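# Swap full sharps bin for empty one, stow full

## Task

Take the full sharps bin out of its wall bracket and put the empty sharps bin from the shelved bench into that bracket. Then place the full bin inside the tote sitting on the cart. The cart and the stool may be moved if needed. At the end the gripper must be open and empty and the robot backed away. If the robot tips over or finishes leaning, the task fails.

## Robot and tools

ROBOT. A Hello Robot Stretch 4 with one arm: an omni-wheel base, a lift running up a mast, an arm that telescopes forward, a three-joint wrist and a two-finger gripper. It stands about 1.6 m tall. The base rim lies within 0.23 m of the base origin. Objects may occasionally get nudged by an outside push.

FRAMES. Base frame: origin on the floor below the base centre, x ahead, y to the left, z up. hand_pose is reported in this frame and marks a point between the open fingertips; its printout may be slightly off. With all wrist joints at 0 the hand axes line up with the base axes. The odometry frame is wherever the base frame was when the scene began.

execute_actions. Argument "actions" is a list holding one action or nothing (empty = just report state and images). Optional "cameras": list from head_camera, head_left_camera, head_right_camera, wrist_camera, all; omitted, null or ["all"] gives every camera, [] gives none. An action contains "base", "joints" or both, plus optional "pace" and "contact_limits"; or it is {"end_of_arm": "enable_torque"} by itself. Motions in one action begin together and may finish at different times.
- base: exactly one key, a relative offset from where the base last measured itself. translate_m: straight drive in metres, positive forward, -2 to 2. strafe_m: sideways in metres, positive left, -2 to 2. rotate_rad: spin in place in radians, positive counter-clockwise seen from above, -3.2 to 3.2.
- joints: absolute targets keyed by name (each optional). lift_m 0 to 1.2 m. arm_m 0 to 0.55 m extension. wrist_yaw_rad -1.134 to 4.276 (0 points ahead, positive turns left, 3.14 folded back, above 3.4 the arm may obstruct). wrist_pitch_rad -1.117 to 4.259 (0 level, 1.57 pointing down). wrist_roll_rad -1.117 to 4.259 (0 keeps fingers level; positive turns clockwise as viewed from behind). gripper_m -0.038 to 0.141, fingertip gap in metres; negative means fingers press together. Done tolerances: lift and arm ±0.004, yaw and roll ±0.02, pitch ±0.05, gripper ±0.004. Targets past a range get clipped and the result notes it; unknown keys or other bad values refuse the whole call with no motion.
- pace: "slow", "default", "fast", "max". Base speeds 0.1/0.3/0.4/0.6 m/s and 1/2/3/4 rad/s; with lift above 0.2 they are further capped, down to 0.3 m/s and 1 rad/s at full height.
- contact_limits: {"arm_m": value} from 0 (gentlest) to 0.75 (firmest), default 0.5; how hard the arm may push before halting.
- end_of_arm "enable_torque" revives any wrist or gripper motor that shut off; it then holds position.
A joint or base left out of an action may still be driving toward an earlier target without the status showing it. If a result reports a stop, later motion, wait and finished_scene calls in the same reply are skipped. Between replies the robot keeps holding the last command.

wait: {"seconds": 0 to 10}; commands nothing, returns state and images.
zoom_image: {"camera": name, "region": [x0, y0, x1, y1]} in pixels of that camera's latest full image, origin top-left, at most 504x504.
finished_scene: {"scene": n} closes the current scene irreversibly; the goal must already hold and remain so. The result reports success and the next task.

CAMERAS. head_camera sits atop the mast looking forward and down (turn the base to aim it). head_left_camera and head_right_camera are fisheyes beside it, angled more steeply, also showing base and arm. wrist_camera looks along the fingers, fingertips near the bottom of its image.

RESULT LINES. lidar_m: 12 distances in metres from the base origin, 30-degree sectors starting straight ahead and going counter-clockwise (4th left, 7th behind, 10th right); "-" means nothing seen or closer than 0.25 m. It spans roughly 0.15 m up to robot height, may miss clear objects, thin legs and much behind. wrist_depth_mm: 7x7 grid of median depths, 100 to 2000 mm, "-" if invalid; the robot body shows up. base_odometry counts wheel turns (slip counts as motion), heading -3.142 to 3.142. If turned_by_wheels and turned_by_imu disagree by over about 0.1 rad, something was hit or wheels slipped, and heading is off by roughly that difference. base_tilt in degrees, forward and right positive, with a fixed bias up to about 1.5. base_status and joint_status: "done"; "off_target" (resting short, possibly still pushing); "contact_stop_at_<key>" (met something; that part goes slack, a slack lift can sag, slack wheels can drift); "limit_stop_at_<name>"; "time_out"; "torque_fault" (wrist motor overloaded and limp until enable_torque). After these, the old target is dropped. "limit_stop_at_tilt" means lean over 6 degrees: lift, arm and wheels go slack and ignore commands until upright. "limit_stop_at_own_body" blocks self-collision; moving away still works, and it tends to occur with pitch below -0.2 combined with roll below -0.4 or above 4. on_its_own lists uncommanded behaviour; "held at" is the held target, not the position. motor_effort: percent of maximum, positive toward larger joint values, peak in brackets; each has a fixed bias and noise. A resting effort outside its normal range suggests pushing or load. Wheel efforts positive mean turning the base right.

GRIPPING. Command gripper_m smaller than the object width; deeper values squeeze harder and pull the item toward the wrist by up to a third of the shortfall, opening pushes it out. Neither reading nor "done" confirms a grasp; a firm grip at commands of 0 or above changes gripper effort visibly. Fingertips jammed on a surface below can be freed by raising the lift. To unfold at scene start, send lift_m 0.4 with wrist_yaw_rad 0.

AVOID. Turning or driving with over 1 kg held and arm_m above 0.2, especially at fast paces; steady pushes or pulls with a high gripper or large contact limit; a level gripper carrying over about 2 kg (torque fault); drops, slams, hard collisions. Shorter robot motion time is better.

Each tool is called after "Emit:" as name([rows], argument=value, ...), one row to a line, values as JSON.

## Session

Emit:
execute_actions(actions=[])

Scene clock: 0.00 s.
base_odometry: x=+0.000 y=+0.000 heading=+0.000 (m, m, rad; odometry frame)
turned_by_wheels: +0.000 (rad since the last result)
turned_by_imu: +0.000 (rad since the last result)
base_tilt: forward=-0.2 right=+0.5 (deg)
lidar_m: 2.44 2.17 2.17 1.82 0.92 0.94 1.14 1.81 1.80 2.46 2.17 1.82
base_status: not commanded
joint_positions: lift_m=+0.212 arm_m=+0.002 wrist_yaw_rad=+3.043 wrist_pitch_rad=+0.007 wrist_roll_rad=+0.019 gripper_m=+0.057
joint_status: not commanded
motor_effort: lift_m=+21 arm_m=+0 wrist_yaw_rad=+0 wrist_pitch_rad=-5 wrist_roll_rad=+0 gripper_m=-3 wheel_0=+1 wheel_1=+0 wheel_2=+1 (%)
hand_pose: x=-0.1055 y=+0.1153 z=+0.3882 quat_wxyz=(+0.049, -0.003, +0.010, +0.999) (m; base frame)
wrist_depth_mm: - 145 - 1983 1661 946 809 / - 129 1618 1397 1138 946 820 / - 133 208 1397 1118 946 831 / 118 145 1661 1464 1160 946 831 / - - 1863 1430 1098 960 831 / 1499 1464 202 1336 201 946 878 / 946 976 931 - 991 866 904
pictures: head_camera, head_left_camera, head_right_camera, wrist_camera
Images, in order (width x height): head_camera 420x560, head_left_camera 420x672, head_right_camera 420x672, wrist_camera 616x392.

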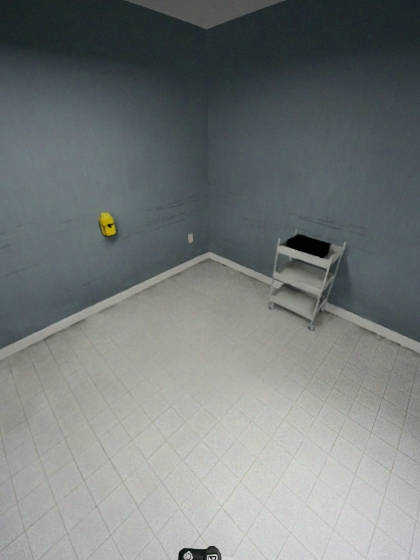

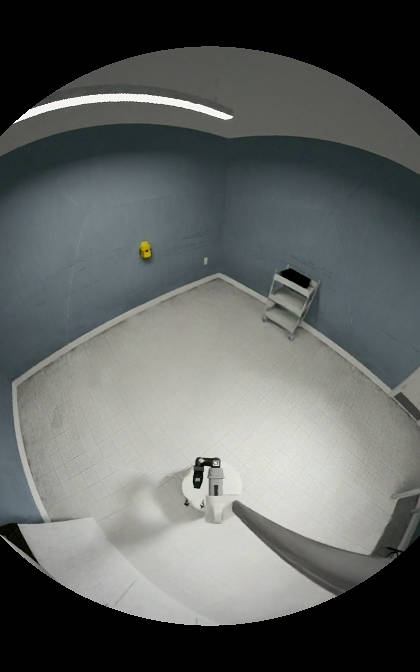

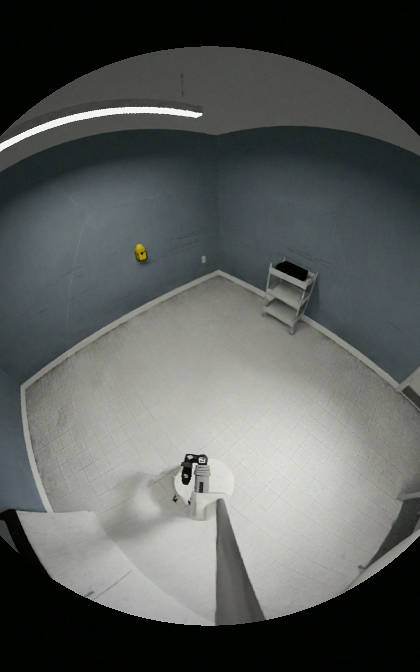

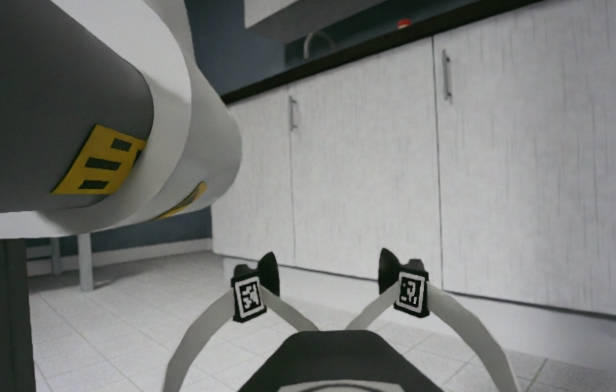

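Emit:
execute_actions([
  {"base":{"rotate_rad":0.27},"pace":"fast"},
], cameras=[])

Emit:
execute_actions([
  {"base":{"translate_m":1.35},"joints":{"lift_m":0.74,"gripper_m":0.14,"wrist_yaw_rad":-0.075,"wrist_pitch_rad":-0.03},"pace":"fast"},
], cameras=[])

Emit:
execute_actions([
  {"base":{"rotate_rad":0.49}},
], cameras=["head_camera","wrist_camera"])

Scene clock: 1.17 s.
base_odometry: x=+0.000 y=+0.000 heading=+0.270 (m, m, rad; odometry frame)
turned_by_wheels: +0.270 (rad since the last result)
turned_by_imu: +0.271 (rad since the last result)
base_tilt: forward=-0.2 right=+0.7 (deg)
lidar_m: 2.22 2.15 2.09 0.95 0.93 0.99 1.46 1.81 1.92 2.26 1.84 1.86
base_status: done
joint_positions: lift_m=+0.212 arm_m=+0.002 wrist_yaw_rad=+3.043 wrist_pitch_rad=+0.007 wrist_roll_rad=+0.019 gripper_m=+0.057
joint_status: not commanded
motor_effort: lift_m=+20(20) arm_m=+0(0) wrist_yaw_rad=-2(0) wrist_pitch_rad=-6(6) wrist_roll_rad=+2(1) gripper_m=-2(1) wheel_0=-1(10) wheel_1=+1(11) wheel_2=+2(8) (%)
hand_pose: x=-0.1055 y=+0.1153 z=+0.3882 quat_wxyz=(+0.049, -0.003, +0.010, +0.999) (m; base frame)
wrist_depth_mm: - 144 - - 1921 1025 831 / - 129 - - 1366 1025 854 / - 134 209 1863 1366 1025 866 / 118 145 - 1983 1366 1042 866 / - - - 1921 1336 1042 866 / 1464 1537 201 1336 200 1060 891 / 960 976 904 - 991 866 878
pictures: none
No camera images: the call's "cameras" was empty. Leave "cameras" out to get every camera's image.

Scene clock: 5.83 s.
base_odometry: x=+1.301 y=+0.361 heading=+0.271 (m, m, rad; odometry frame)
turned_by_wheels: +0.001 (rad since the last result)
turned_by_imu: +0.001 (rad since the last result)
base_tilt: forward=-0.2 right=+0.5 (deg)
lidar_m: 0.88 0.87 1.02 1.41 2.14 1.82 2.37 3.01 2.12 1.16 1.37 1.29
base_status: done
joint_positions: lift_m=+0.740 arm_m=+0.002 wrist_yaw_rad=-0.075 wrist_pitch_rad=-0.028 wrist_roll_rad=+0.019 gripper_m=+0.140
joint_status: all done
motor_effort: lift_m=+23(23) arm_m=+0(1) wrist_yaw_rad=-1(8) wrist_pitch_rad=-7(12) wrist_roll_rad=+1(1) gripper_m=+0(0) wheel_0=+3(11) wheel_1=+3(9) wheel_2=+1(12) (%)
hand_pose: x=+0.4541 y=-0.1087 z=+0.9259 quat_wxyz=(+0.999, +0.009, -0.014, -0.037) (m; base frame)
wrist_depth_mm: 676 741 854 946 1118 1281 1255 / 691 759 842 931 1118 1281 1229 / 668 750 842 960 1098 1308 1255 / 676 741 831 931 1078 1255 1255 / 668 647 820 917 1060 1281 1281 / 661 634 778 891 1025 1182 1281 / 661 715 809 - 1138 1205 1308
pictures: none
No camera images: the call's "cameras" was empty. Leave "cameras" out to get every camera's image.

Scene clock: 7.10 s.
base_odometry: x=+1.301 y=+0.361 heading=+0.760 (m, m, rad; odometry frame)
turned_by_wheels: +0.489 (rad since the last result)
turned_by_imu: +0.490 (rad since the last result)
base_tilt: forward=-0.2 right=+0.5 (deg)
lidar_m: 0.86 1.00 1.38 2.14 1.84 2.29 3.44 2.21 1.16 1.18 1.36 0.89
base_status: done
joint_positions: lift_m=+0.740 arm_m=+0.002 wrist_yaw_rad=-0.075 wrist_pitch_rad=-0.028 wrist_roll_rad=+0.019 gripper_m=+0.140
joint_status: not commanded
motor_effort: lift_m=+23(23) arm_m=+0(0) wrist_yaw_rad=-1(1) wrist_pitch_rad=-6(6) wrist_roll_rad=+1(2) gripper_m=-1(1) wheel_0=-4(8) wheel_1=-3(8) wheel_2=+1(7) (%)
hand_pose: x=+0.4541 y=-0.1088 z=+0.9259 quat_wxyz=(+0.999, +0.009, -0.014, -0.037) (m; base frame)
wrist_depth_mm: 759 750 759 759 759 750 768 / 759 750 759 768 750 759 759 / 750 741 741 759 768 750 759 / 759 750 750 759 750 759 750 / 732 741 759 750 647 750 759 / 750 750 741 750 640 750 750 / 741 741 750 - 759 750 759
pictures: head_camera, wrist_camera
Images, in order (width x height): head_camera 420x560, wrist_camera 616x392.

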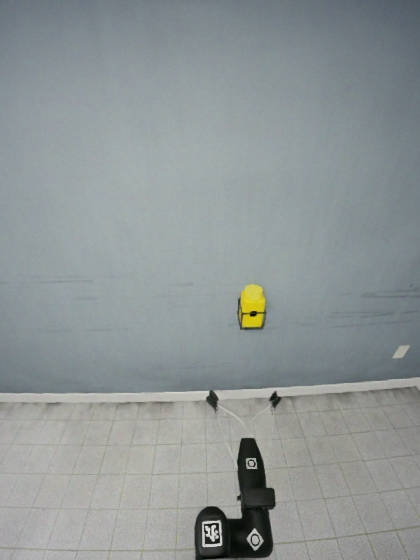

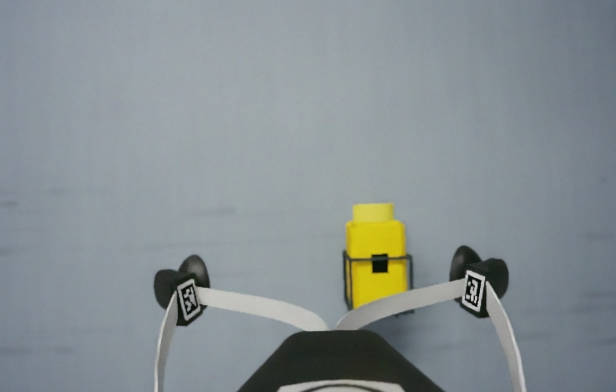

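Emit:
execute_actions([
  {"base":{"strafe_m":-0.115},"joints":{"arm_m":0.36,"lift_m":0.71}},
], cameras=["wrist_camera"])

Scene clock: 9.47 s.
base_odometry: x=+1.380 y=+0.278 heading=+0.760 (m, m, rad; odometry frame)
turned_by_wheels: +0.000 (rad since the last result)
turned_by_imu: +0.000 (rad since the last result)
base_tilt: forward=-0.1 right=+0.6 (deg)
lidar_m: 0.85 1.00 1.38 2.27 1.95 2.46 3.44 2.04 1.05 1.22 1.33 0.98
base_status: done
joint_positions: lift_m=+0.710 arm_m=+0.359 wrist_yaw_rad=-0.075 wrist_pitch_rad=-0.028 wrist_roll_rad=+0.019 gripper_m=+0.140
joint_status: all done
motor_effort: lift_m=+17(23) arm_m=+6(8) wrist_yaw_rad=-1(0) wrist_pitch_rad=-6(6) wrist_roll_rad=-2(2) gripper_m=+2(3) wheel_0=+2(12) wheel_1=-2(11) wheel_2=+1(0) (%)
hand_pose: x=+0.8109 y=-0.1088 z=+0.8965 quat_wxyz=(+0.999, +0.009, -0.014, -0.037) (m; base frame)
wrist_depth_mm: 389 387 394 394 394 397 394 / 389 389 392 394 392 397 392 / 387 389 392 389 394 392 394 / 387 389 389 298 392 394 397 / 387 387 384 286 387 392 392 / 387 387 387 278 287 389 392 / 384 387 384 - 389 389 392
pictures: wrist_camera
Images, in order (width x height): wrist_camera 616x392.

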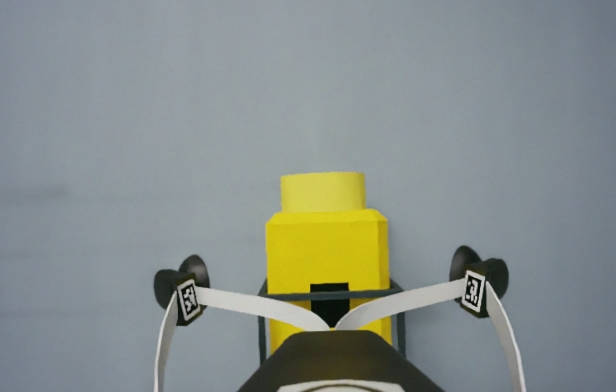

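Emit:
execute_actions([
  {"base":{"strafe_m":-0.005},"joints":{"arm_m":0.463,"lift_m":0.715}},
], cameras=["wrist_camera","head_camera"])

Emit:
execute_actions([
  {"joints":{"gripper_m":0.04}},
], cameras=[])

Emit:
execute_actions([
  {"joints":{"lift_m":0.845,"arm_m":0.472},"pace":"slow"},
], cameras=["wrist_camera"])

Emit:
execute_actions([
  {"joints":{"arm_m":0.02},"base":{"translate_m":-0.35}},
], cameras=[])

Emit:
execute_actions([
  {"base":{"rotate_rad":-1.56},"joints":{"lift_m":0.7}},
], cameras=["wrist_camera","head_camera"])

Scene clock: 11.03 s.
base_odometry: x=+1.384 y=+0.274 heading=+0.760 (m, m, rad; odometry frame)
turned_by_wheels: +0.000 (rad since the last result)
turned_by_imu: +0.000 (rad since the last result)
base_tilt: forward=-0.2 right=+0.5 (deg)
lidar_m: 0.87 0.99 1.40 2.26 1.94 2.46 3.47 2.05 1.04 1.22 1.36 1.00
base_status: done
joint_positions: lift_m=+0.715 arm_m=+0.462 wrist_yaw_rad=-0.075 wrist_pitch_rad=-0.028 wrist_roll_rad=+0.019 gripper_m=+0.140
joint_status: all done
motor_effort: lift_m=+24(26) arm_m=+6(7) wrist_yaw_rad=-1(0) wrist_pitch_rad=-6(5) wrist_roll_rad=+0(1) gripper_m=-2(2) wheel_0=-3(11) wheel_1=+1(10) wheel_2=+0(1) (%)
hand_pose: x=+0.9139 y=-0.1088 z=+0.9009 quat_wxyz=(+0.999, +0.009, -0.014, -0.037) (m; base frame)
wrist_depth_mm: 286 286 286 289 287 290 290 / 287 285 287 287 287 291 291 / 286 285 285 289 287 289 289 / 283 283 286 192 287 286 289 / 282 285 285 183 182 286 286 / 282 283 196 182 182 285 286 / 283 282 283 - 183 286 285
pictures: head_camera, wrist_camera
Images, in order (width x height): head_camera 420x560, wrist_camera 616x392.

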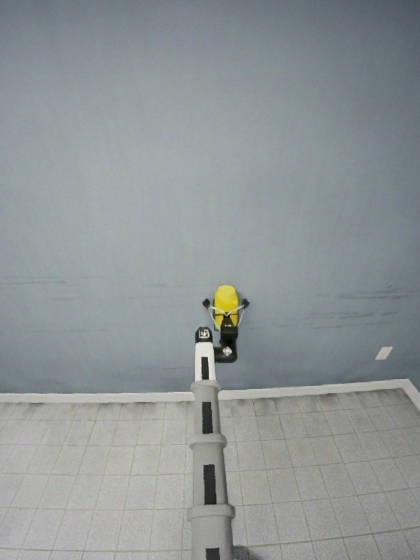

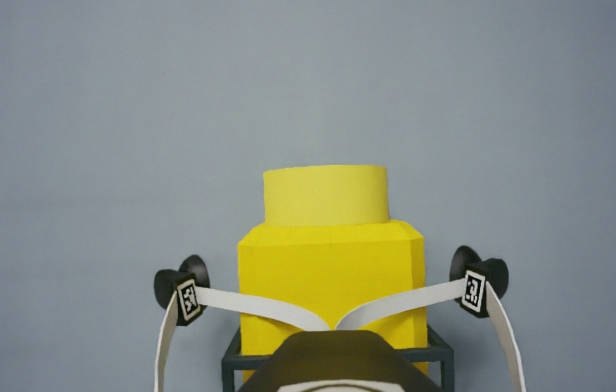

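Scene clock: 13.03 s.
base_odometry: x=+1.384 y=+0.274 heading=+0.760 (m, m, rad; odometry frame)
turned_by_wheels: +0.000 (rad since the last result)
turned_by_imu: -0.007 (rad since the last result)
base_tilt: forward=-0.1 right=+0.6 (deg)
lidar_m: 0.86 1.00 1.36 2.27 1.93 2.45 3.94 2.06 1.05 1.17 1.36 1.00
base_status: not commanded
joint_positions: lift_m=+0.715 arm_m=+0.464 wrist_yaw_rad=-0.061 wrist_pitch_rad=-0.031 wrist_roll_rad=+0.019 gripper_m=+0.040
joint_status: all done
on_its_own: wrist_yaw_rad is at rest, and its effort (-40) is outside its rest range (-13 to +13)
motor_effort: lift_m=+23(24) arm_m=-5(6) wrist_yaw_rad=-40(40) wrist_pitch_rad=+3(6) wrist_roll_rad=+2(0) gripper_m=-30(31) wheel_0=-7(7) wheel_1=-3(3) wheel_2=+12(12) (%)
hand_pose: x=+0.9172 y=-0.1050 z=+0.9019 quat_wxyz=(+0.999, +0.009, -0.016, -0.031) (m; base frame)
wrist_depth_mm: 282 283 283 285 283 283 285 / 282 282 282 282 283 281 283 / 281 281 279 281 282 282 283 / 281 281 281 169 279 281 282 / 281 281 279 167 168 279 279 / 278 278 180 167 167 181 279 / 278 278 277 - 170 278 278
pictures: none
No camera images: the call's "cameras" was empty. Leave "cameras" out to get every camera's image.

Scene clock: 14.93 s.
base_odometry: x=+1.384 y=+0.274 heading=+0.760 (m, m, rad; odometry frame)
turned_by_wheels: +0.000 (rad since the last result)
turned_by_imu: +0.000 (rad since the last result)
base_tilt: forward=-0.2 right=+0.6 (deg)
lidar_m: 0.85 0.99 1.38 2.26 1.93 2.44 3.93 2.04 1.06 1.22 1.38 0.99
base_status: not commanded
joint_positions: lift_m=+0.845 arm_m=+0.471 wrist_yaw_rad=-0.075 wrist_pitch_rad=-0.022 wrist_roll_rad=+0.019 gripper_m=+0.040
joint_status: all done
motor_effort: lift_m=+26(27) arm_m=+6(5) wrist_yaw_rad=-1(40) wrist_pitch_rad=-22(23) wrist_roll_rad=+0(1) gripper_m=-21(28) wheel_0=-4(7) wheel_1=-3(3) wheel_2=+3(12) (%)
hand_pose: x=+0.9229 y=-0.1088 z=+1.0292 quat_wxyz=(+0.999, +0.009, -0.012, -0.037) (m; base frame)
wrist_depth_mm: 272 276 276 277 277 278 281 / 272 273 276 277 276 278 279 / 271 276 274 276 276 276 281 / 273 272 272 170 191 279 279 / 270 274 273 167 166 277 279 / 273 272 181 166 165 181 278 / 271 271 273 - 168 278 279
pictures: wrist_camera
Images, in order (width x height): wrist_camera 616x392.

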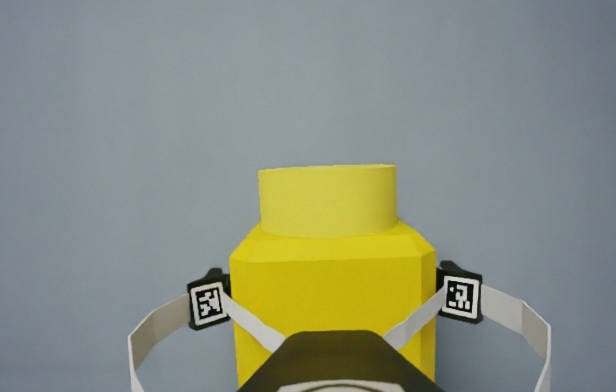

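Scene clock: 17.57 s.
base_odometry: x=+1.130 y=+0.033 heading=+0.760 (m, m, rad; odometry frame)
turned_by_wheels: +0.000 (rad since the last result)
turned_by_imu: +0.000 (rad since the last result)
base_tilt: forward=-0.1 right=+0.6 (deg)
lidar_m: 0.42 1.37 1.88 2.07 1.78 2.43 2.86 2.06 1.06 1.00 1.50 0.43
base_status: done
joint_positions: lift_m=+0.845 arm_m=+0.021 wrist_yaw_rad=-0.075 wrist_pitch_rad=-0.022 wrist_roll_rad=+0.019 gripper_m=+0.040
joint_status: all done
motor_effort: lift_m=+26(26) arm_m=-6(9) wrist_yaw_rad=+0(2) wrist_pitch_rad=-22(22) wrist_roll_rad=+1(1) gripper_m=-16(14) wheel_0=-3(7) wheel_1=-1(8) wheel_2=+0(10) (%)
hand_pose: x=+0.4730 y=-0.1089 z=+1.0292 quat_wxyz=(+0.999, +0.009, -0.011, -0.038) (m; base frame)
wrist_depth_mm: 1078 1078 1078 1098 1098 1118 1098 / 1098 1078 1098 1098 1078 1138 1138 / 1060 1078 1078 1078 1098 1098 1118 / 1078 1078 1078 170 191 1098 1098 / 1078 1078 1078 167 165 1098 1118 / 1060 1098 180 165 165 181 1098 / 1098 1078 1078 - 168 1078 1118
pictures: none
No camera images: the call's "cameras" was empty. Leave "cameras" out to get every camera's image.

Scene clock: 19.63 s.
base_odometry: x=+1.130 y=+0.033 heading=-0.800 (m, m, rad; odometry frame)
turned_by_wheels: -1.560 (rad since the last result)
turned_by_imu: -1.563 (rad since the last result)
base_tilt: forward=-0.1 right=+0.6 (deg)
lidar_m: 0.42 1.49 1.34 1.17 1.38 1.89 2.20 1.81 2.47 2.64 2.03 0.44
base_status: done
joint_positions: lift_m=+0.700 arm_m=+0.021 wrist_yaw_rad=-0.075 wrist_pitch_rad=-0.022 wrist_roll_rad=+0.019 gripper_m=+0.040
joint_status: all done
motor_effort: lift_m=+19(26) arm_m=-6(6) wrist_yaw_rad=-1(4) wrist_pitch_rad=-21(22) wrist_roll_rad=+0(0) gripper_m=-21(18) wheel_0=+3(8) wheel_1=+2(10) wheel_2=-1(9) (%)
hand_pose: x=+0.4730 y=-0.1088 z=+0.8848 quat_wxyz=(+0.999, +0.009, -0.011, -0.037) (m; base frame)
wrist_depth_mm: 1229 1229 1205 1229 1205 1255 1229 / 1205 1205 1205 1229 1229 1255 1255 / 1205 1229 1205 1229 1229 1205 1255 / 1205 1229 1205 170 191 1229 1205 / 1205 1255 1229 166 165 1229 1255 / 1205 1205 180 166 166 181 1229 / 1205 1182 1229 - 168 1255 1229
pictures: head_camera, wrist_camera
Images, in order (width x height): head_camera 420x560, wrist_camera 616x392.

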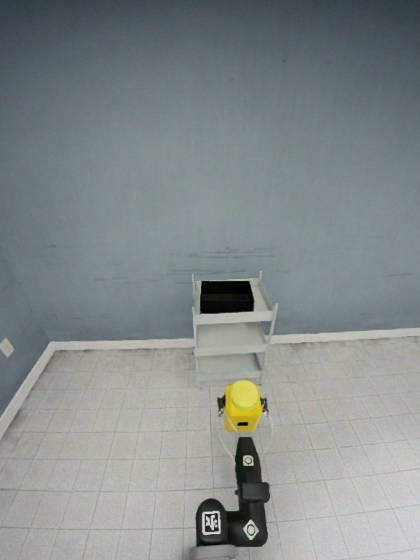

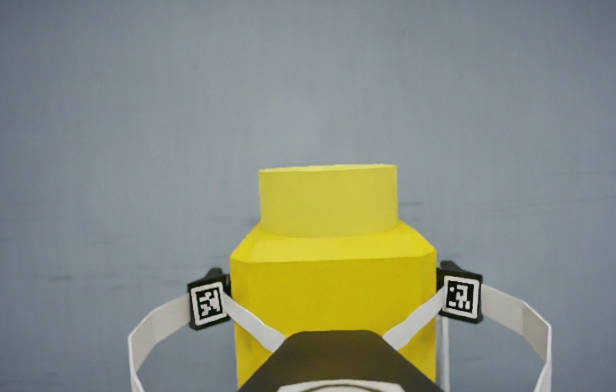

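Aligned. Same geometry: cart front at 0.53, arm 0.29.

Emit:
execute_actions([
  {"base":{"translate_m":0.46},"joints":{"lift_m":0.78}},
], cameras=[])

Emit:
execute_actions([
  {"joints":{"arm_m":0.29}},
], cameras=[])

Emit:
execute_actions([
  {"joints":{"lift_m":0.7},"pace":"slow"},
], cameras=["wrist_camera","head_camera"])

Scene clock: 22.83 s.
base_odometry: x=+1.450 y=-0.297 heading=-0.800 (m, m, rad; odometry frame)
turned_by_wheels: +0.000 (rad since the last result)
turned_by_imu: +0.001 (rad since the last result)
base_tilt: forward=-0.1 right=+0.6 (deg)
lidar_m: 0.41 1.00 1.35 1.27 1.25 1.89 2.26 2.29 2.77 2.68 1.35 0.44
base_status: done
joint_positions: lift_m=+0.780 arm_m=+0.021 wrist_yaw_rad=-0.075 wrist_pitch_rad=-0.022 wrist_roll_rad=+0.019 gripper_m=+0.040
joint_status: all done
motor_effort: lift_m=+25(31) arm_m=-6(6) wrist_yaw_rad=+0(1) wrist_pitch_rad=-21(22) wrist_roll_rad=-1(1) gripper_m=-14(16) wheel_0=+2(9) wheel_1=+2(9) wheel_2=+0(9) (%)
hand_pose: x=+0.4730 y=-0.1088 z=+0.9643 quat_wxyz=(+0.999, +0.009, -0.012, -0.037) (m; base frame)
wrist_depth_mm: 741 750 741 759 768 759 759 / 732 741 741 741 759 759 759 / 741 732 750 750 759 750 759 / 750 741 750 170 191 759 750 / 732 741 750 167 166 741 750 / 732 741 181 166 166 181 732 / 741 741 732 - 168 654 759
pictures: none
No camera images: the call's "cameras" was empty. Leave "cameras" out to get every camera's image.

Scene clock: 24.77 s.
base_odometry: x=+1.450 y=-0.297 heading=-0.800 (m, m, rad; odometry frame)
turned_by_wheels: +0.000 (rad since the last result)
turned_by_imu: +0.000 (rad since the last result)
base_tilt: forward=-0.2 right=+0.6 (deg)
lidar_m: 0.53 1.02 1.35 1.24 1.24 1.88 2.29 2.27 2.79 2.70 1.37 0.59
base_status: not commanded
joint_positions: lift_m=+0.780 arm_m=+0.289 wrist_yaw_rad=-0.075 wrist_pitch_rad=-0.022 wrist_roll_rad=+0.019 gripper_m=+0.040
joint_status: all done
motor_effort: lift_m=+25(25) arm_m=+6(6) wrist_yaw_rad=-3(1) wrist_pitch_rad=-21(22) wrist_roll_rad=-2(1) gripper_m=-17(15) wheel_0=+2(2) wheel_1=+1(1) wheel_2=+0(0) (%)
hand_pose: x=+0.7409 y=-0.1087 z=+0.9643 quat_wxyz=(+0.999, +0.009, -0.012, -0.037) (m; base frame)
wrist_depth_mm: 469 473 473 477 480 480 484 / 469 469 477 473 473 480 480 / 473 473 473 477 480 480 484 / 473 469 469 171 191 473 480 / 469 469 473 167 166 480 477 / 473 473 181 166 165 181 477 / 469 469 473 - 168 477 477
pictures: none
No camera images: the call's "cameras" was empty. Leave "cameras" out to get every camera's image.

Scene clock: 26.30 s.
base_odometry: x=+1.450 y=-0.297 heading=-0.800 (m, m, rad; odometry frame)
turned_by_wheels: +0.000 (rad since the last result)
turned_by_imu: +0.000 (rad since the last result)
base_tilt: forward=-0.2 right=+0.6 (deg)
lidar_m: 0.54 1.02 1.35 1.23 1.27 1.90 2.28 2.29 2.82 2.68 1.35 0.58
base_status: not commanded
joint_positions: lift_m=+0.700 arm_m=+0.289 wrist_yaw_rad=-0.075 wrist_pitch_rad=-0.022 wrist_roll_rad=+0.019 gripper_m=+0.040
joint_status: all done
motor_effort: lift_m=+19(24) arm_m=+6(6) wrist_yaw_rad=-1(1) wrist_pitch_rad=-21(21) wrist_roll_rad=+1(1) gripper_m=-17(19) wheel_0=+2(2) wheel_1=+2(2) wheel_2=+0(0) (%)
hand_pose: x=+0.7409 y=-0.1087 z=+0.8848 quat_wxyz=(+0.999, +0.009, -0.012, -0.037) (m; base frame)
wrist_depth_mm: 473 469 477 477 480 477 473 / 469 477 473 477 480 480 477 / 473 477 477 477 480 477 484 / 473 473 477 170 193 477 477 / 469 473 469 167 165 473 480 / 469 473 180 166 165 180 477 / 469 466 473 - 169 480 392
pictures: head_camera, wrist_camera
Images, in order (width x height): head_camera 420x560, wrist_camera 616x392.

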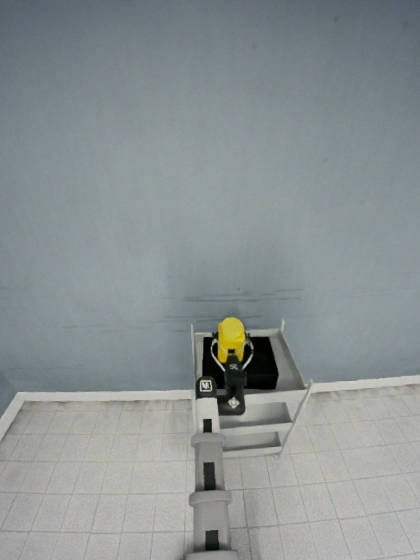

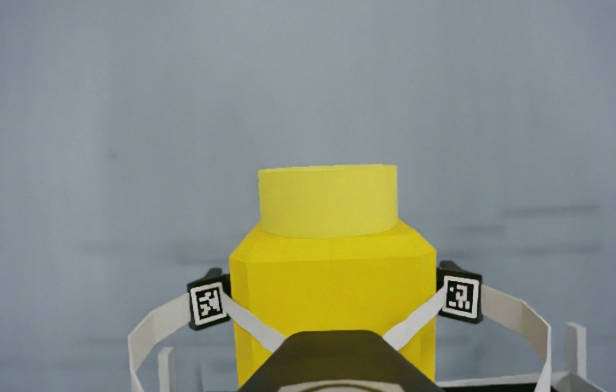

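The arm is near the front-left post; shift right.

Emit:
execute_actions([
  {"base":{"strafe_m":-0.04},"joints":{"lift_m":0.62,"arm_m":0.28},"pace":"slow"},
], cameras=["wrist_camera"])

Emit:
execute_actions([
  {"joints":{"lift_m":0.608},"pace":"slow"},
], cameras=[])

Scene clock: 28.00 s.
base_odometry: x=+1.422 y=-0.324 heading=-0.800 (m, m, rad; odometry frame)
turned_by_wheels: +0.000 (rad since the last result)
turned_by_imu: +0.000 (rad since the last result)
base_tilt: forward=-0.1 right=+0.5 (deg)
lidar_m: 0.54 0.99 1.40 1.27 1.31 1.93 2.27 2.29 2.74 2.66 1.39 0.58
base_status: done
joint_positions: lift_m=+0.620 arm_m=+0.281 wrist_yaw_rad=-0.075 wrist_pitch_rad=-0.022 wrist_roll_rad=+0.019 gripper_m=+0.040
joint_status: all done
motor_effort: lift_m=+19(18) arm_m=-6(6) wrist_yaw_rad=-1(1) wrist_pitch_rad=-21(21) wrist_roll_rad=+0(1) gripper_m=-21(17) wheel_0=+5(9) wheel_1=-3(7) wheel_2=+0(0) (%)
hand_pose: x=+0.7331 y=-0.1087 z=+0.8048 quat_wxyz=(+0.999, +0.009, -0.012, -0.037) (m; base frame)
wrist_depth_mm: 480 484 488 484 484 484 488 / 480 480 480 480 488 488 484 / 473 477 484 480 484 484 488 / 480 480 480 170 191 484 488 / 480 477 480 166 165 484 484 / 477 477 181 166 165 180 488 / 477 255 327 - 168 319 -
pictures: wrist_camera
Images, in order (width x height): wrist_camera 616x392.

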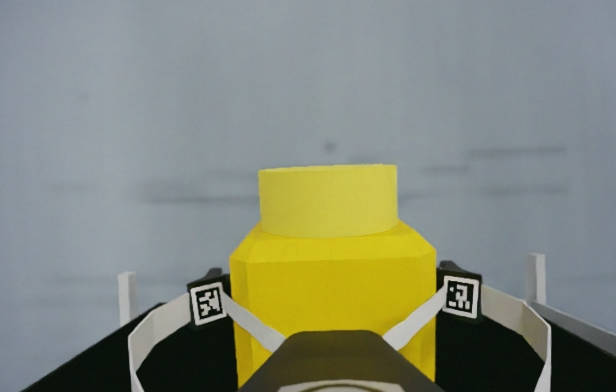

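Scene clock: 28.77 s.
base_odometry: x=+1.422 y=-0.324 heading=-0.800 (m, m, rad; odometry frame)
turned_by_wheels: +0.000 (rad since the last result)
turned_by_imu: +0.000 (rad since the last result)
base_tilt: forward=-0.2 right=+0.6 (deg)
lidar_m: 0.55 1.01 1.41 1.28 1.28 1.93 2.27 2.29 2.76 2.65 1.38 0.58
base_status: not commanded
joint_positions: lift_m=+0.608 arm_m=+0.281 wrist_yaw_rad=-0.075 wrist_pitch_rad=-0.027 wrist_roll_rad=+0.019 gripper_m=+0.040
joint_status: all done
motor_effort: lift_m=+17(19) arm_m=-6(6) wrist_yaw_rad=-2(1) wrist_pitch_rad=-8(21) wrist_roll_rad=+1(2) gripper_m=-16(21) wheel_0=+5(5) wheel_1=-3(3) wheel_2=+0(0) (%)
hand_pose: x=+0.7330 y=-0.1087 z=+0.7942 quat_wxyz=(+0.999, +0.009, -0.014, -0.037) (m; base frame)
wrist_depth_mm: 488 484 484 488 484 484 492 / 480 480 480 488 488 484 492 / 477 480 488 488 488 484 488 / 480 480 484 171 193 488 488 / 477 480 477 166 164 484 488 / 477 375 182 166 165 181 394 / 215 256 325 - 168 317 -
pictures: none
No camera images: the call's "cameras" was empty. Leave "cameras" out to get every camera's image.

Emit:
execute_actions([
  {"joints":{"gripper_m":0.14}},
], cameras=[])

Emit:
execute_actions([
  {"joints":{"arm_m":0.005,"lift_m":0.7}},
], cameras=["head_camera"])

Emit:
execute_actions([
  {"base":{"rotate_rad":-1.9},"pace":"fast"},
], cameras=["head_camera","wrist_camera"])

Scene clock: 30.93 s.
base_odometry: x=+1.422 y=-0.324 heading=-0.800 (m, m, rad; odometry frame)
turned_by_wheels: +0.000 (rad since the last result)
turned_by_imu: +0.000 (rad since the last result)
base_tilt: forward=-0.1 right=+0.6 (deg)
lidar_m: 0.53 1.02 1.39 1.29 1.30 1.92 2.26 2.29 2.75 2.67 1.37 0.58
base_status: not commanded
joint_positions: lift_m=+0.608 arm_m=+0.281 wrist_yaw_rad=-0.075 wrist_pitch_rad=-0.027 wrist_roll_rad=+0.019 gripper_m=+0.140
joint_status: all done
motor_effort: lift_m=+17(18) arm_m=-6(6) wrist_yaw_rad=-1(2) wrist_pitch_rad=-7(13) wrist_roll_rad=-1(1) gripper_m=+0(17) wheel_0=+5(5) wheel_1=-3(3) wheel_2=+0(0) (%)
hand_pose: x=+0.7330 y=-0.1087 z=+0.7943 quat_wxyz=(+0.999, +0.009, -0.014, -0.037) (m; base frame)
wrist_depth_mm: 480 484 488 484 488 492 488 / 480 480 484 484 488 492 492 / 477 484 484 484 488 492 492 / 480 480 480 195 484 488 488 / 477 477 480 184 187 484 488 / 477 320 196 184 183 272 397 / 216 258 325 - 190 317 242
pictures: none
No camera images: the call's "cameras" was empty. Leave "cameras" out to get every camera's image.

Scene clock: 32.87 s.
base_odometry: x=+1.422 y=-0.324 heading=-0.800 (m, m, rad; odometry frame)
turned_by_wheels: +0.000 (rad since the last result)
turned_by_imu: +0.000 (rad since the last result)
base_tilt: forward=-0.2 right=+0.6 (deg)
lidar_m: 0.55 1.01 1.38 1.26 1.29 1.93 2.26 2.29 2.74 2.65 1.36 0.58
base_status: not commanded
joint_positions: lift_m=+0.700 arm_m=+0.006 wrist_yaw_rad=-0.075 wrist_pitch_rad=-0.028 wrist_roll_rad=+0.019 gripper_m=+0.140
joint_status: all done
motor_effort: lift_m=+24(24) arm_m=-6(5) wrist_yaw_rad=+0(1) wrist_pitch_rad=-6(8) wrist_roll_rad=+0(1) gripper_m=-2(0) wheel_0=+5(5) wheel_1=-3(4) wheel_2=+0(0) (%)
hand_pose: x=+0.4580 y=-0.1088 z=+0.8859 quat_wxyz=(+0.999, +0.009, -0.014, -0.037) (m; base frame)
wrist_depth_mm: 759 750 759 759 778 788 778 / 759 768 759 759 768 768 768 / 750 759 750 750 778 778 768 / 759 759 768 759 768 768 759 / 759 759 759 750 768 759 768 / 750 750 508 462 597 603 759 / 750 750 404 - 449 521 768
pictures: head_camera
Images, in order (width x height): head_camera 420x560.

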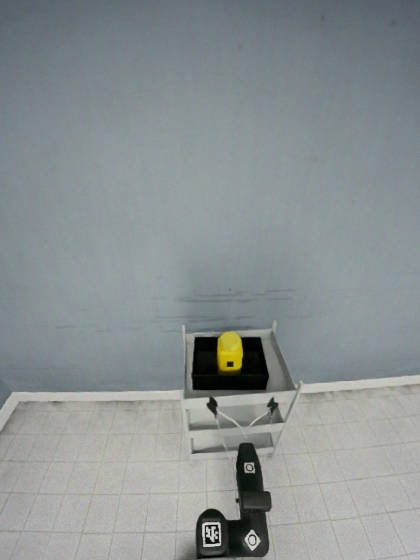

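Scene clock: 34.90 s.
base_odometry: x=+1.422 y=-0.324 heading=-2.699 (m, m, rad; odometry frame)
turned_by_wheels: -1.900 (rad since the last result)
turned_by_imu: -1.903 (rad since the last result)
base_tilt: forward=-0.3 right=+0.5 (deg)
lidar_m: 2.62 2.21 1.18 0.55 0.53 1.09 1.35 1.31 1.52 2.47 2.23 2.42
base_status: done
joint_positions: lift_m=+0.700 arm_m=+0.006 wrist_yaw_rad=-0.075 wrist_pitch_rad=-0.028 wrist_roll_rad=+0.019 gripper_m=+0.140
joint_status: not commanded
motor_effort: lift_m=+24(24) arm_m=-6(6) wrist_yaw_rad=-1(0) wrist_pitch_rad=-6(6) wrist_roll_rad=-1(1) gripper_m=+1(1) wheel_0=+3(10) wheel_1=+3(11) wheel_2=+0(8) (%)
hand_pose: x=+0.4580 y=-0.1088 z=+0.8859 quat_wxyz=(+0.999, +0.009, -0.014, -0.037) (m; base frame)
wrist_depth_mm: - - - - - - - / - - - - - - - / - - - - - - - / - - - - - - - / - - - - - - - / - - - - - - - / - - - - - - 1983
pictures: head_camera, wrist_camera
Images, in order (width x height): head_camera 420x560, wrist_camera 616x392.

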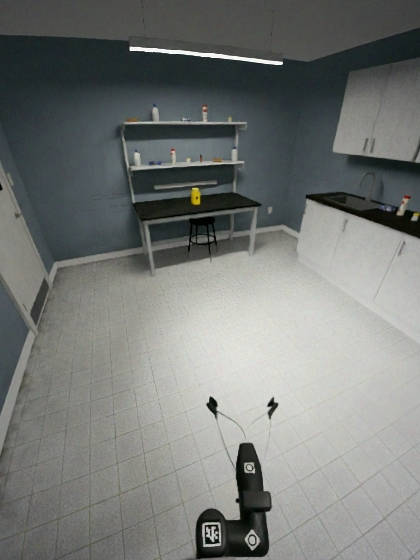

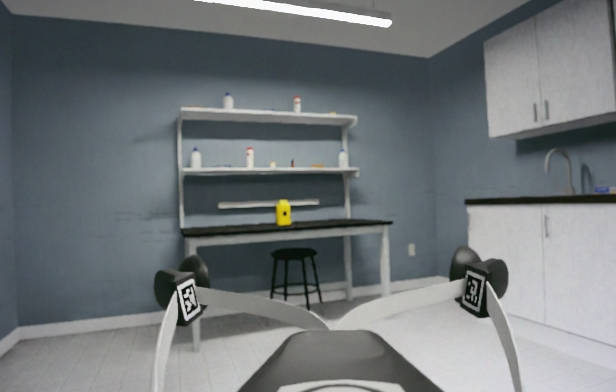

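Emit:
execute_actions([
  {"base":{"translate_m":1.9},"joints":{"lift_m":0.853},"pace":"fast"},
], cameras=[])

Emit:
execute_actions([
  {"base":{"rotate_rad":0.22}},
], cameras=["head_camera","wrist_camera"])

Emit:
zoom_image(camera="wrist_camera", region=[200,130,440,330])

Scene clock: 41.13 s.
base_odometry: x=-0.295 y=-1.138 heading=-2.699 (m, m, rad; odometry frame)
turned_by_wheels: +0.001 (rad since the last result)
turned_by_imu: +0.001 (rad since the last result)
base_tilt: forward=-0.2 right=+0.6 (deg)
lidar_m: 0.82 0.80 1.79 1.57 1.57 1.78 2.17 3.16 1.91 1.56 1.54 0.97
base_status: done
joint_positions: lift_m=+0.853 arm_m=+0.006 wrist_yaw_rad=-0.075 wrist_pitch_rad=-0.028 wrist_roll_rad=+0.019 gripper_m=+0.140
joint_status: all done
motor_effort: lift_m=+24(26) arm_m=-6(6) wrist_yaw_rad=-1(0) wrist_pitch_rad=-6(6) wrist_roll_rad=-1(1) gripper_m=-2(1) wheel_0=+2(8) wheel_1=+3(10) wheel_2=+2(12) (%)
hand_pose: x=+0.4580 y=-0.1088 z=+1.0389 quat_wxyz=(+0.999, +0.009, -0.014, -0.037) (m; base frame)
wrist_depth_mm: 1138 1182 1255 1336 1661 1863 1983 / 1205 1336 1430 1537 1661 1863 1983 / 1205 1281 1366 1537 1618 1921 1983 / 1229 1255 1366 1499 1708 1808 - / 1229 1281 1336 1537 1618 1921 1983 / 1182 1098 917 960 931 904 1921 / 798 759 750 - 778 866 991
pictures: none
No camera images: the call's "cameras" was empty. Leave "cameras" out to get every camera's image.

Scene clock: 42.07 s.
base_odometry: x=-0.295 y=-1.138 heading=-2.479 (m, m, rad; odometry frame)
turned_by_wheels: +0.220 (rad since the last result)
turned_by_imu: +0.220 (rad since the last result)
base_tilt: forward=-0.2 right=+0.5 (deg)
lidar_m: 0.79 0.83 1.68 1.57 1.60 1.87 3.16 3.23 1.69 1.54 1.35 0.86
base_status: done
joint_positions: lift_m=+0.853 arm_m=+0.006 wrist_yaw_rad=-0.075 wrist_pitch_rad=-0.028 wrist_roll_rad=+0.019 gripper_m=+0.140
joint_status: not commanded
motor_effort: lift_m=+24(24) arm_m=-6(6) wrist_yaw_rad=-1(0) wrist_pitch_rad=-6(6) wrist_roll_rad=-1(1) gripper_m=+8(0) wheel_0=-4(7) wheel_1=-1(7) wheel_2=+1(6) (%)
hand_pose: x=+0.4580 y=-0.1088 z=+1.0389 quat_wxyz=(+0.999, +0.009, -0.014, -0.037) (m; base frame)
wrist_depth_mm: 1281 1160 1182 1255 1336 1308 1618 / 1336 1366 1397 1397 1464 1537 1576 / 1281 1229 1397 1397 1499 1499 1537 / 1308 1336 1366 1464 1464 1537 1576 / 1308 1336 1366 1430 1464 1464 1576 / 1281 1098 960 976 931 866 1042 / 820 768 759 - 768 699 715
pictures: head_camera, wrist_camera
Images, in order (width x height): head_camera 420x560, wrist_camera 616x392.

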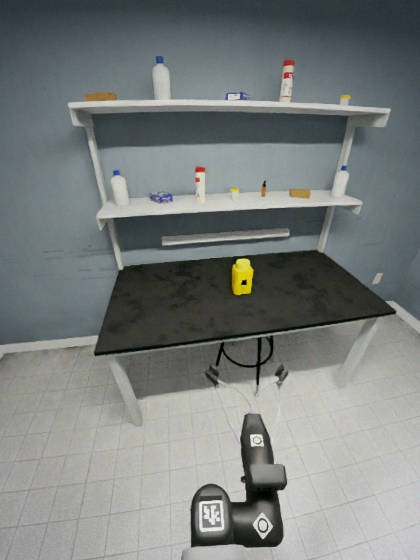

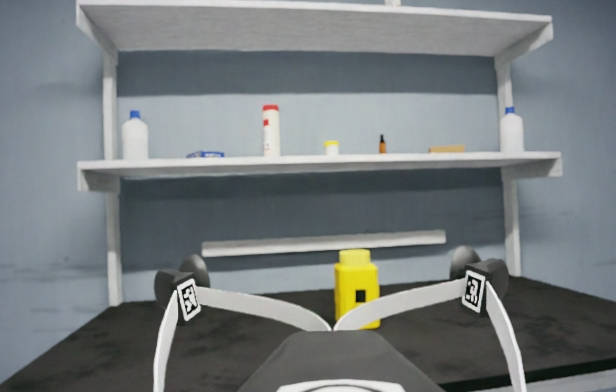

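Region (200, 130, 440, 330) of wrist_camera's 616x392 image, scaled by 2.100.

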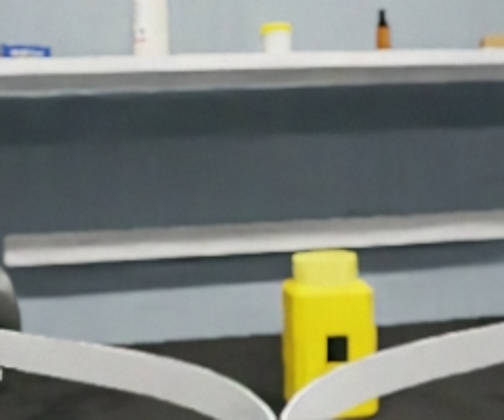

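Emit:
execute_actions([
  {"base":{"strafe_m":-0.12},"joints":{"lift_m":0.71}},
], cameras=[])

Emit:
execute_actions([
  {"base":{"translate_m":0.25},"joints":{"arm_m":0.3}},
], cameras=["head_camera","wrist_camera"])

Scene clock: 43.93 s.
base_odometry: x=-0.369 y=-1.044 heading=-2.479 (m, m, rad; odometry frame)
turned_by_wheels: +0.000 (rad since the last result)
turned_by_imu: +0.000 (rad since the last result)
base_tilt: forward=-0.3 right=+0.6 (deg)
lidar_m: 0.80 0.83 1.82 1.67 1.72 1.93 3.16 3.19 1.57 1.42 1.45 0.89
base_status: done
joint_positions: lift_m=+0.710 arm_m=+0.006 wrist_yaw_rad=-0.075 wrist_pitch_rad=-0.028 wrist_roll_rad=+0.019 gripper_m=+0.140
joint_status: all done
motor_effort: lift_m=+17(21) arm_m=-6(6) wrist_yaw_rad=-1(1) wrist_pitch_rad=-6(6) wrist_roll_rad=-1(0) gripper_m=-1(2) wheel_0=+2(9) wheel_1=-1(11) wheel_2=+0(1) (%)
hand_pose: x=+0.4580 y=-0.1088 z=+0.8965 quat_wxyz=(+0.999, +0.009, -0.014, -0.037) (m; base frame)
wrist_depth_mm: 1366 1336 1397 1464 1499 1537 1661 / 1308 1397 1430 1430 1499 1576 1618 / 1281 1336 1366 1430 1499 1464 1576 / 1308 1366 1397 1464 1499 1537 1618 / 1281 1336 1430 960 1308 1160 1576 / 683 615 591 647 683 661 732 / 597 609 1366 - 1464 1464 1576
pictures: none
No camera images: the call's "cameras" was empty. Leave "cameras" out to get every camera's image.

Scene clock: 46.20 s.
base_odometry: x=-0.566 y=-1.197 heading=-2.479 (m, m, rad; odometry frame)
turned_by_wheels: +0.001 (rad since the last result)
turned_by_imu: +0.001 (rad since the last result)
base_tilt: forward=-0.1 right=+0.6 (deg)
lidar_m: 0.57 0.59 0.73 1.69 1.75 2.12 3.41 3.24 1.53 1.40 0.94 0.61
base_status: done
joint_positions: lift_m=+0.710 arm_m=+0.299 wrist_yaw_rad=-0.075 wrist_pitch_rad=-0.028 wrist_roll_rad=+0.019 gripper_m=+0.140
joint_status: all done
motor_effort: lift_m=+17(17) arm_m=+6(5) wrist_yaw_rad=-2(1) wrist_pitch_rad=-5(6) wrist_roll_rad=+1(0) gripper_m=-2(2) wheel_0=+5(8) wheel_1=+3(8) wheel_2=+1(11) (%)
hand_pose: x=+0.7509 y=-0.1087 z=+0.8965 quat_wxyz=(+0.999, +0.009, -0.014, -0.037) (m; base frame)
wrist_depth_mm: 517 554 569 580 647 647 661 / 732 768 788 820 831 866 866 / 831 842 854 878 904 946 946 / 788 831 842 407 904 946 960 / 809 831 854 366 904 931 946 / 676 603 525 364 500 488 559 / 439 421 421 - 424 389 399
pictures: head_camera, wrist_camera
Images, in order (width x height): head_camera 420x560, wrist_camera 616x392.

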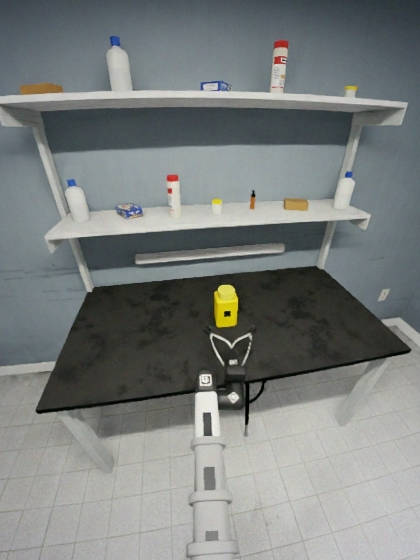

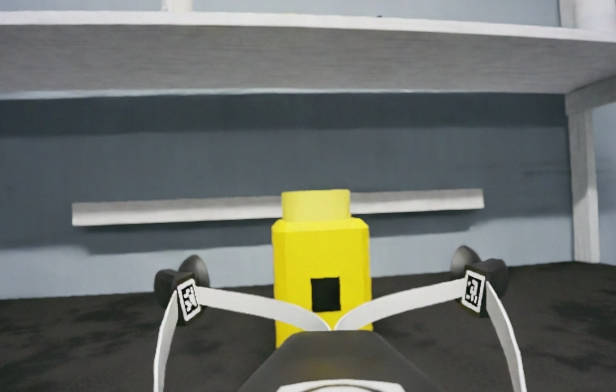

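Emit:
execute_actions([
  {"base":{"strafe_m":-0.003},"joints":{"arm_m":0.48,"lift_m":0.699}},
], cameras=["wrist_camera"])

Emit:
execute_actions([
  {"joints":{"gripper_m":0.04}},
], cameras=["wrist_camera"])

Scene clock: 47.97 s.
base_odometry: x=-0.568 y=-1.195 heading=-2.479 (m, m, rad; odometry frame)
turned_by_wheels: +0.000 (rad since the last result)
turned_by_imu: +0.000 (rad since the last result)
base_tilt: forward=-0.2 right=+0.6 (deg)
lidar_m: 0.57 0.60 0.74 1.70 1.76 2.16 3.43 3.23 1.52 1.41 0.96 0.63
base_status: done
joint_positions: lift_m=+0.699 arm_m=+0.479 wrist_yaw_rad=-0.075 wrist_pitch_rad=-0.028 wrist_roll_rad=+0.019 gripper_m=+0.140
joint_status: all done
motor_effort: lift_m=+17(19) arm_m=+6(7) wrist_yaw_rad=-1(0) wrist_pitch_rad=-6(6) wrist_roll_rad=+0(1) gripper_m=-1(0) wheel_0=-2(9) wheel_1=+1(5) wheel_2=+0(0) (%)
hand_pose: x=+0.9309 y=-0.1088 z=+0.8855 quat_wxyz=(+0.999, +0.009, -0.014, -0.037) (m; base frame)
wrist_depth_mm: 549 549 554 569 574 597 621 / 634 654 683 699 723 741 759 / 634 654 668 691 715 732 759 / 569 597 676 196 647 732 768 / 627 661 668 186 191 732 759 / 627 559 199 183 189 455 521 / 413 399 389 - 196 364 379
pictures: wrist_camera
Images, in order (width x height): wrist_camera 616x392.

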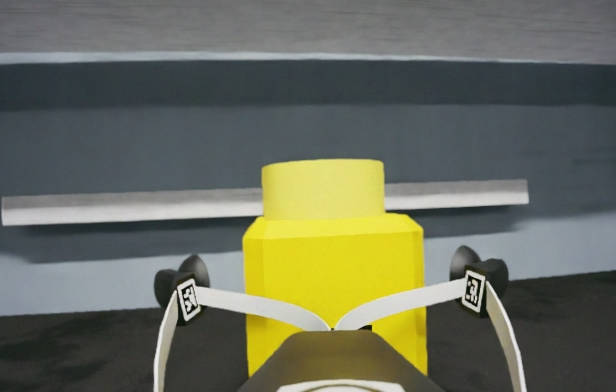

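Scene clock: 49.97 s.
base_odometry: x=-0.568 y=-1.195 heading=-2.479 (m, m, rad; odometry frame)
turned_by_wheels: +0.000 (rad since the last result)
turned_by_imu: +0.000 (rad since the last result)
base_tilt: forward=-0.2 right=+0.6 (deg)
lidar_m: 0.56 0.58 0.75 1.69 1.76 2.15 3.42 3.24 1.54 1.41 0.97 0.62
base_status: not commanded
joint_positions: lift_m=+0.699 arm_m=+0.479 wrist_yaw_rad=-0.075 wrist_pitch_rad=-0.028 wrist_roll_rad=+0.019 gripper_m=+0.040
joint_status: all done
motor_effort: lift_m=+17(17) arm_m=+6(6) wrist_yaw_rad=+0(1) wrist_pitch_rad=-5(6) wrist_roll_rad=+1(0) gripper_m=-13(15) wheel_0=-2(2) wheel_1=+1(2) wheel_2=+0(0) (%)
hand_pose: x=+0.9308 y=-0.1088 z=+0.8856 quat_wxyz=(+0.999, +0.009, -0.014, -0.037) (m; base frame)
wrist_depth_mm: 539 544 564 574 585 591 609 / 647 654 683 707 715 741 750 / 640 661 676 699 715 741 768 / 574 585 676 180 654 732 768 / 634 654 668 168 172 750 759 / 634 647 184 167 169 179 530 / 418 382 368 - 171 370 355
pictures: wrist_camera
Images, in order (width x height): wrist_camera 616x392.

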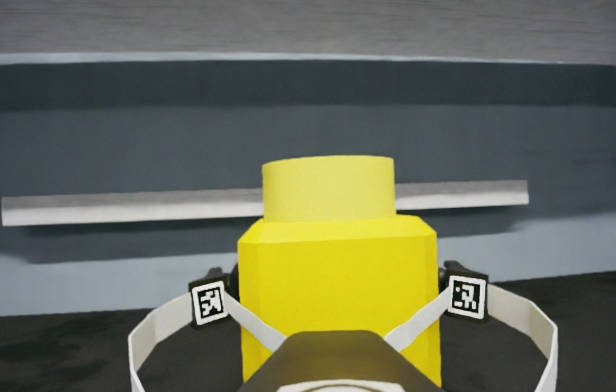

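Emit:
execute_actions([
  {"joints":{"lift_m":0.73}},
], cameras=[])

Emit:
execute_actions([
  {"base":{"translate_m":-0.45},"joints":{"arm_m":0.05}},
], cameras=[])

Emit:
execute_actions([
  {"base":{"rotate_rad":3.12},"joints":{"lift_m":0.59}},
], cameras=[])

Emit:
execute_actions([
  {"base":{"translate_m":1.993},"pace":"fast"},
], cameras=[])

Emit:
execute_actions([
  {"base":{"rotate_rad":0.119},"joints":{"arm_m":0.3}},
], cameras=["head_camera","wrist_camera"])

Scene clock: 51.13 s.
base_odometry: x=-0.568 y=-1.195 heading=-2.479 (m, m, rad; odometry frame)
turned_by_wheels: +0.000 (rad since the last result)
turned_by_imu: +0.000 (rad since the last result)
base_tilt: forward=-0.2 right=+0.7 (deg)
lidar_m: 0.58 0.56 0.74 1.70 1.75 2.16 3.42 3.22 1.53 1.40 0.96 0.62
base_status: not commanded
joint_positions: lift_m=+0.730 arm_m=+0.479 wrist_yaw_rad=-0.075 wrist_pitch_rad=-0.026 wrist_roll_rad=+0.019 gripper_m=+0.040
joint_status: all done
motor_effort: lift_m=+25(25) arm_m=+6(6) wrist_yaw_rad=-1(1) wrist_pitch_rad=-10(11) wrist_roll_rad=+0(2) gripper_m=-14(20) wheel_0=-1(2) wheel_1=+1(1) wheel_2=+0(0) (%)
hand_pose: x=+0.9309 y=-0.1088 z=+0.9154 quat_wxyz=(+0.999, +0.009, -0.013, -0.037) (m; base frame)
wrist_depth_mm: 488 488 504 512 512 530 544 / 634 647 676 707 723 750 750 / 640 661 683 676 723 750 768 / 634 647 668 180 654 676 750 / 627 654 609 169 172 732 759 / 634 647 184 168 169 179 609 / 484 449 430 - 171 427 418
pictures: none
No camera images: the call's "cameras" was empty. Leave "cameras" out to get every camera's image.

Scene clock: 54.10 s.
base_odometry: x=-0.213 y=-0.918 heading=-2.479 (m, m, rad; odometry frame)
turned_by_wheels: -0.001 (rad since the last result)
turned_by_imu: +0.000 (rad since the last result)
base_tilt: forward=-0.3 right=+0.6 (deg)
lidar_m: 0.44 1.03 1.77 1.68 1.71 1.76 2.95 3.00 1.60 1.43 1.48 0.47
base_status: done
joint_positions: lift_m=+0.730 arm_m=+0.051 wrist_yaw_rad=-0.075 wrist_pitch_rad=-0.026 wrist_roll_rad=+0.019 gripper_m=+0.040
joint_status: all done
motor_effort: lift_m=+24(25) arm_m=-6(6) wrist_yaw_rad=+0(2) wrist_pitch_rad=-10(12) wrist_roll_rad=-1(1) gripper_m=-17(16) wheel_0=-2(7) wheel_1=-3(7) wheel_2=-2(10) (%)
hand_pose: x=+0.5030 y=-0.1088 z=+0.9154 quat_wxyz=(+0.999, +0.009, -0.013, -0.037) (m; base frame)
wrist_depth_mm: 1430 1430 1464 1464 1537 1708 1708 / 1464 1499 1576 1661 1661 1708 1808 / 1499 1366 1537 1499 1661 1661 1808 / 1430 1537 1499 180 1576 1708 1756 / 1464 1464 1281 169 171 1308 1708 / 750 759 184 167 170 179 917 / 1464 1499 1499 - 171 1661 1808
pictures: none
No camera images: the call's "cameras" was empty. Leave "cameras" out to get every camera's image.

Scene clock: 56.93 s.
base_odometry: x=-0.213 y=-0.918 heading=+0.640 (m, m, rad; odometry frame)
turned_by_wheels: +3.119 (rad since the last result)
turned_by_imu: +3.125 (rad since the last result)
base_tilt: forward=-0.3 right=+0.6 (deg)
lidar_m: 0.43 2.95 1.52 1.43 1.45 1.13 1.00 1.04 1.81 1.67 1.71 0.47
base_status: done
joint_positions: lift_m=+0.590 arm_m=+0.051 wrist_yaw_rad=-0.075 wrist_pitch_rad=-0.026 wrist_roll_rad=+0.019 gripper_m=+0.040
joint_status: all done
motor_effort: lift_m=+18(26) arm_m=-6(6) wrist_yaw_rad=-2(1) wrist_pitch_rad=-11(11) wrist_roll_rad=-1(1) gripper_m=-16(21) wheel_0=-3(9) wheel_1=-3(9) wheel_2=-1(9) (%)
hand_pose: x=+0.5030 y=-0.1087 z=+0.7758 quat_wxyz=(+0.999, +0.009, -0.013, -0.037) (m; base frame)
wrist_depth_mm: - - - - - - 1863 / - - - - - - 1863 / - - - - - - 1863 / - - - 179 - - 1808 / - - - 169 171 - 1756 / - - 183 168 170 179 1618 / - 1921 1708 - 171 1808 1537
pictures: none
No camera images: the call's "cameras" was empty. Leave "cameras" out to get every camera's image.

Scene clock: 63.20 s.
base_odometry: x=+1.385 y=+0.273 heading=+0.641 (m, m, rad; odometry frame)
turned_by_wheels: +0.001 (rad since the last result)
turned_by_imu: +0.001 (rad since the last result)
base_tilt: forward=-0.3 right=+0.5 (deg)
lidar_m: 0.43 0.96 1.23 2.25 1.94 2.19 3.83 2.40 1.13 1.09 1.48 0.46
base_status: done
joint_positions: lift_m=+0.590 arm_m=+0.051 wrist_yaw_rad=-0.075 wrist_pitch_rad=-0.026 wrist_roll_rad=+0.019 gripper_m=+0.040
joint_status: not commanded
motor_effort: lift_m=+18(18) arm_m=-6(6) wrist_yaw_rad=-1(0) wrist_pitch_rad=-11(11) wrist_roll_rad=+3(1) gripper_m=-20(15) wheel_0=+3(9) wheel_1=+3(9) wheel_2=+2(13) (%)
hand_pose: x=+0.5030 y=-0.1087 z=+0.7758 quat_wxyz=(+0.999, +0.009, -0.013, -0.037) (m; base frame)
wrist_depth_mm: 654 676 691 715 741 768 809 / 654 668 699 715 741 768 788 / 654 676 699 699 732 778 778 / 654 676 691 179 732 759 798 / 654 661 676 169 171 759 788 / 647 668 183 168 170 179 788 / 647 661 683 - 171 759 778
pictures: none
No camera images: the call's "cameras" was empty. Leave "cameras" out to get every camera's image.

Scene clock: 65.07 s.
base_odometry: x=+1.385 y=+0.273 heading=+0.759 (m, m, rad; odometry frame)
turned_by_wheels: +0.119 (rad since the last result)
turned_by_imu: +0.119 (rad since the last result)
base_tilt: forward=-0.3 right=+0.5 (deg)
lidar_m: 0.69 0.97 1.36 2.24 1.93 2.39 3.31 2.07 1.08 1.22 1.34 0.99
base_status: done
joint_positions: lift_m=+0.590 arm_m=+0.299 wrist_yaw_rad=-0.075 wrist_pitch_rad=-0.026 wrist_roll_rad=+0.019 gripper_m=+0.040
joint_status: all done
motor_effort: lift_m=+18(18) arm_m=+6(7) wrist_yaw_rad=-1(1) wrist_pitch_rad=-11(11) wrist_roll_rad=+1(0) gripper_m=-16(23) wheel_0=-3(7) wheel_1=-3(6) wheel_2=+1(7) (%)
hand_pose: x=+0.7509 y=-0.1087 z=+0.7759 quat_wxyz=(+0.999, +0.009, -0.013, -0.037) (m; base frame)
wrist_depth_mm: 442 442 445 449 442 449 452 / 439 445 439 442 442 449 455 / 442 436 442 445 449 449 445 / 439 439 442 180 332 445 445 / 436 439 442 169 171 449 445 / 436 436 184 168 170 179 445 / 433 436 436 - 171 439 445
pictures: head_camera, wrist_camera
Images, in order (width x height): head_camera 420x560, wrist_camera 616x392.

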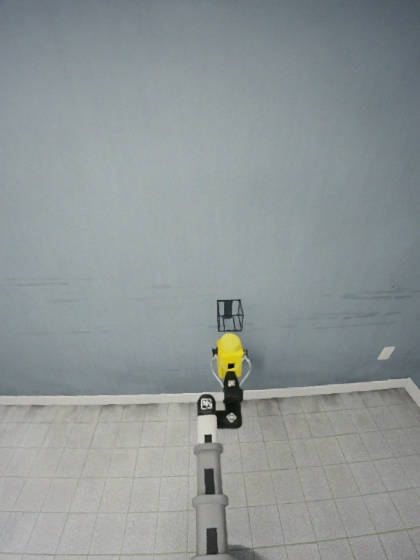

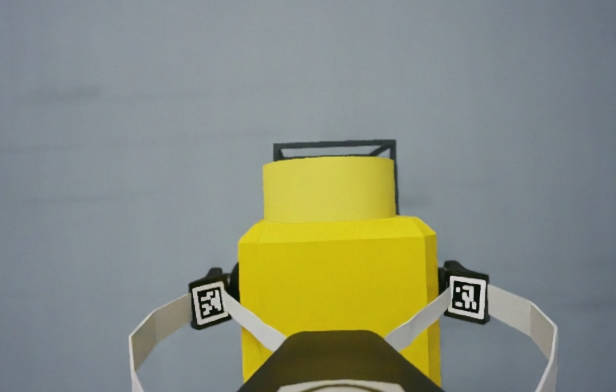

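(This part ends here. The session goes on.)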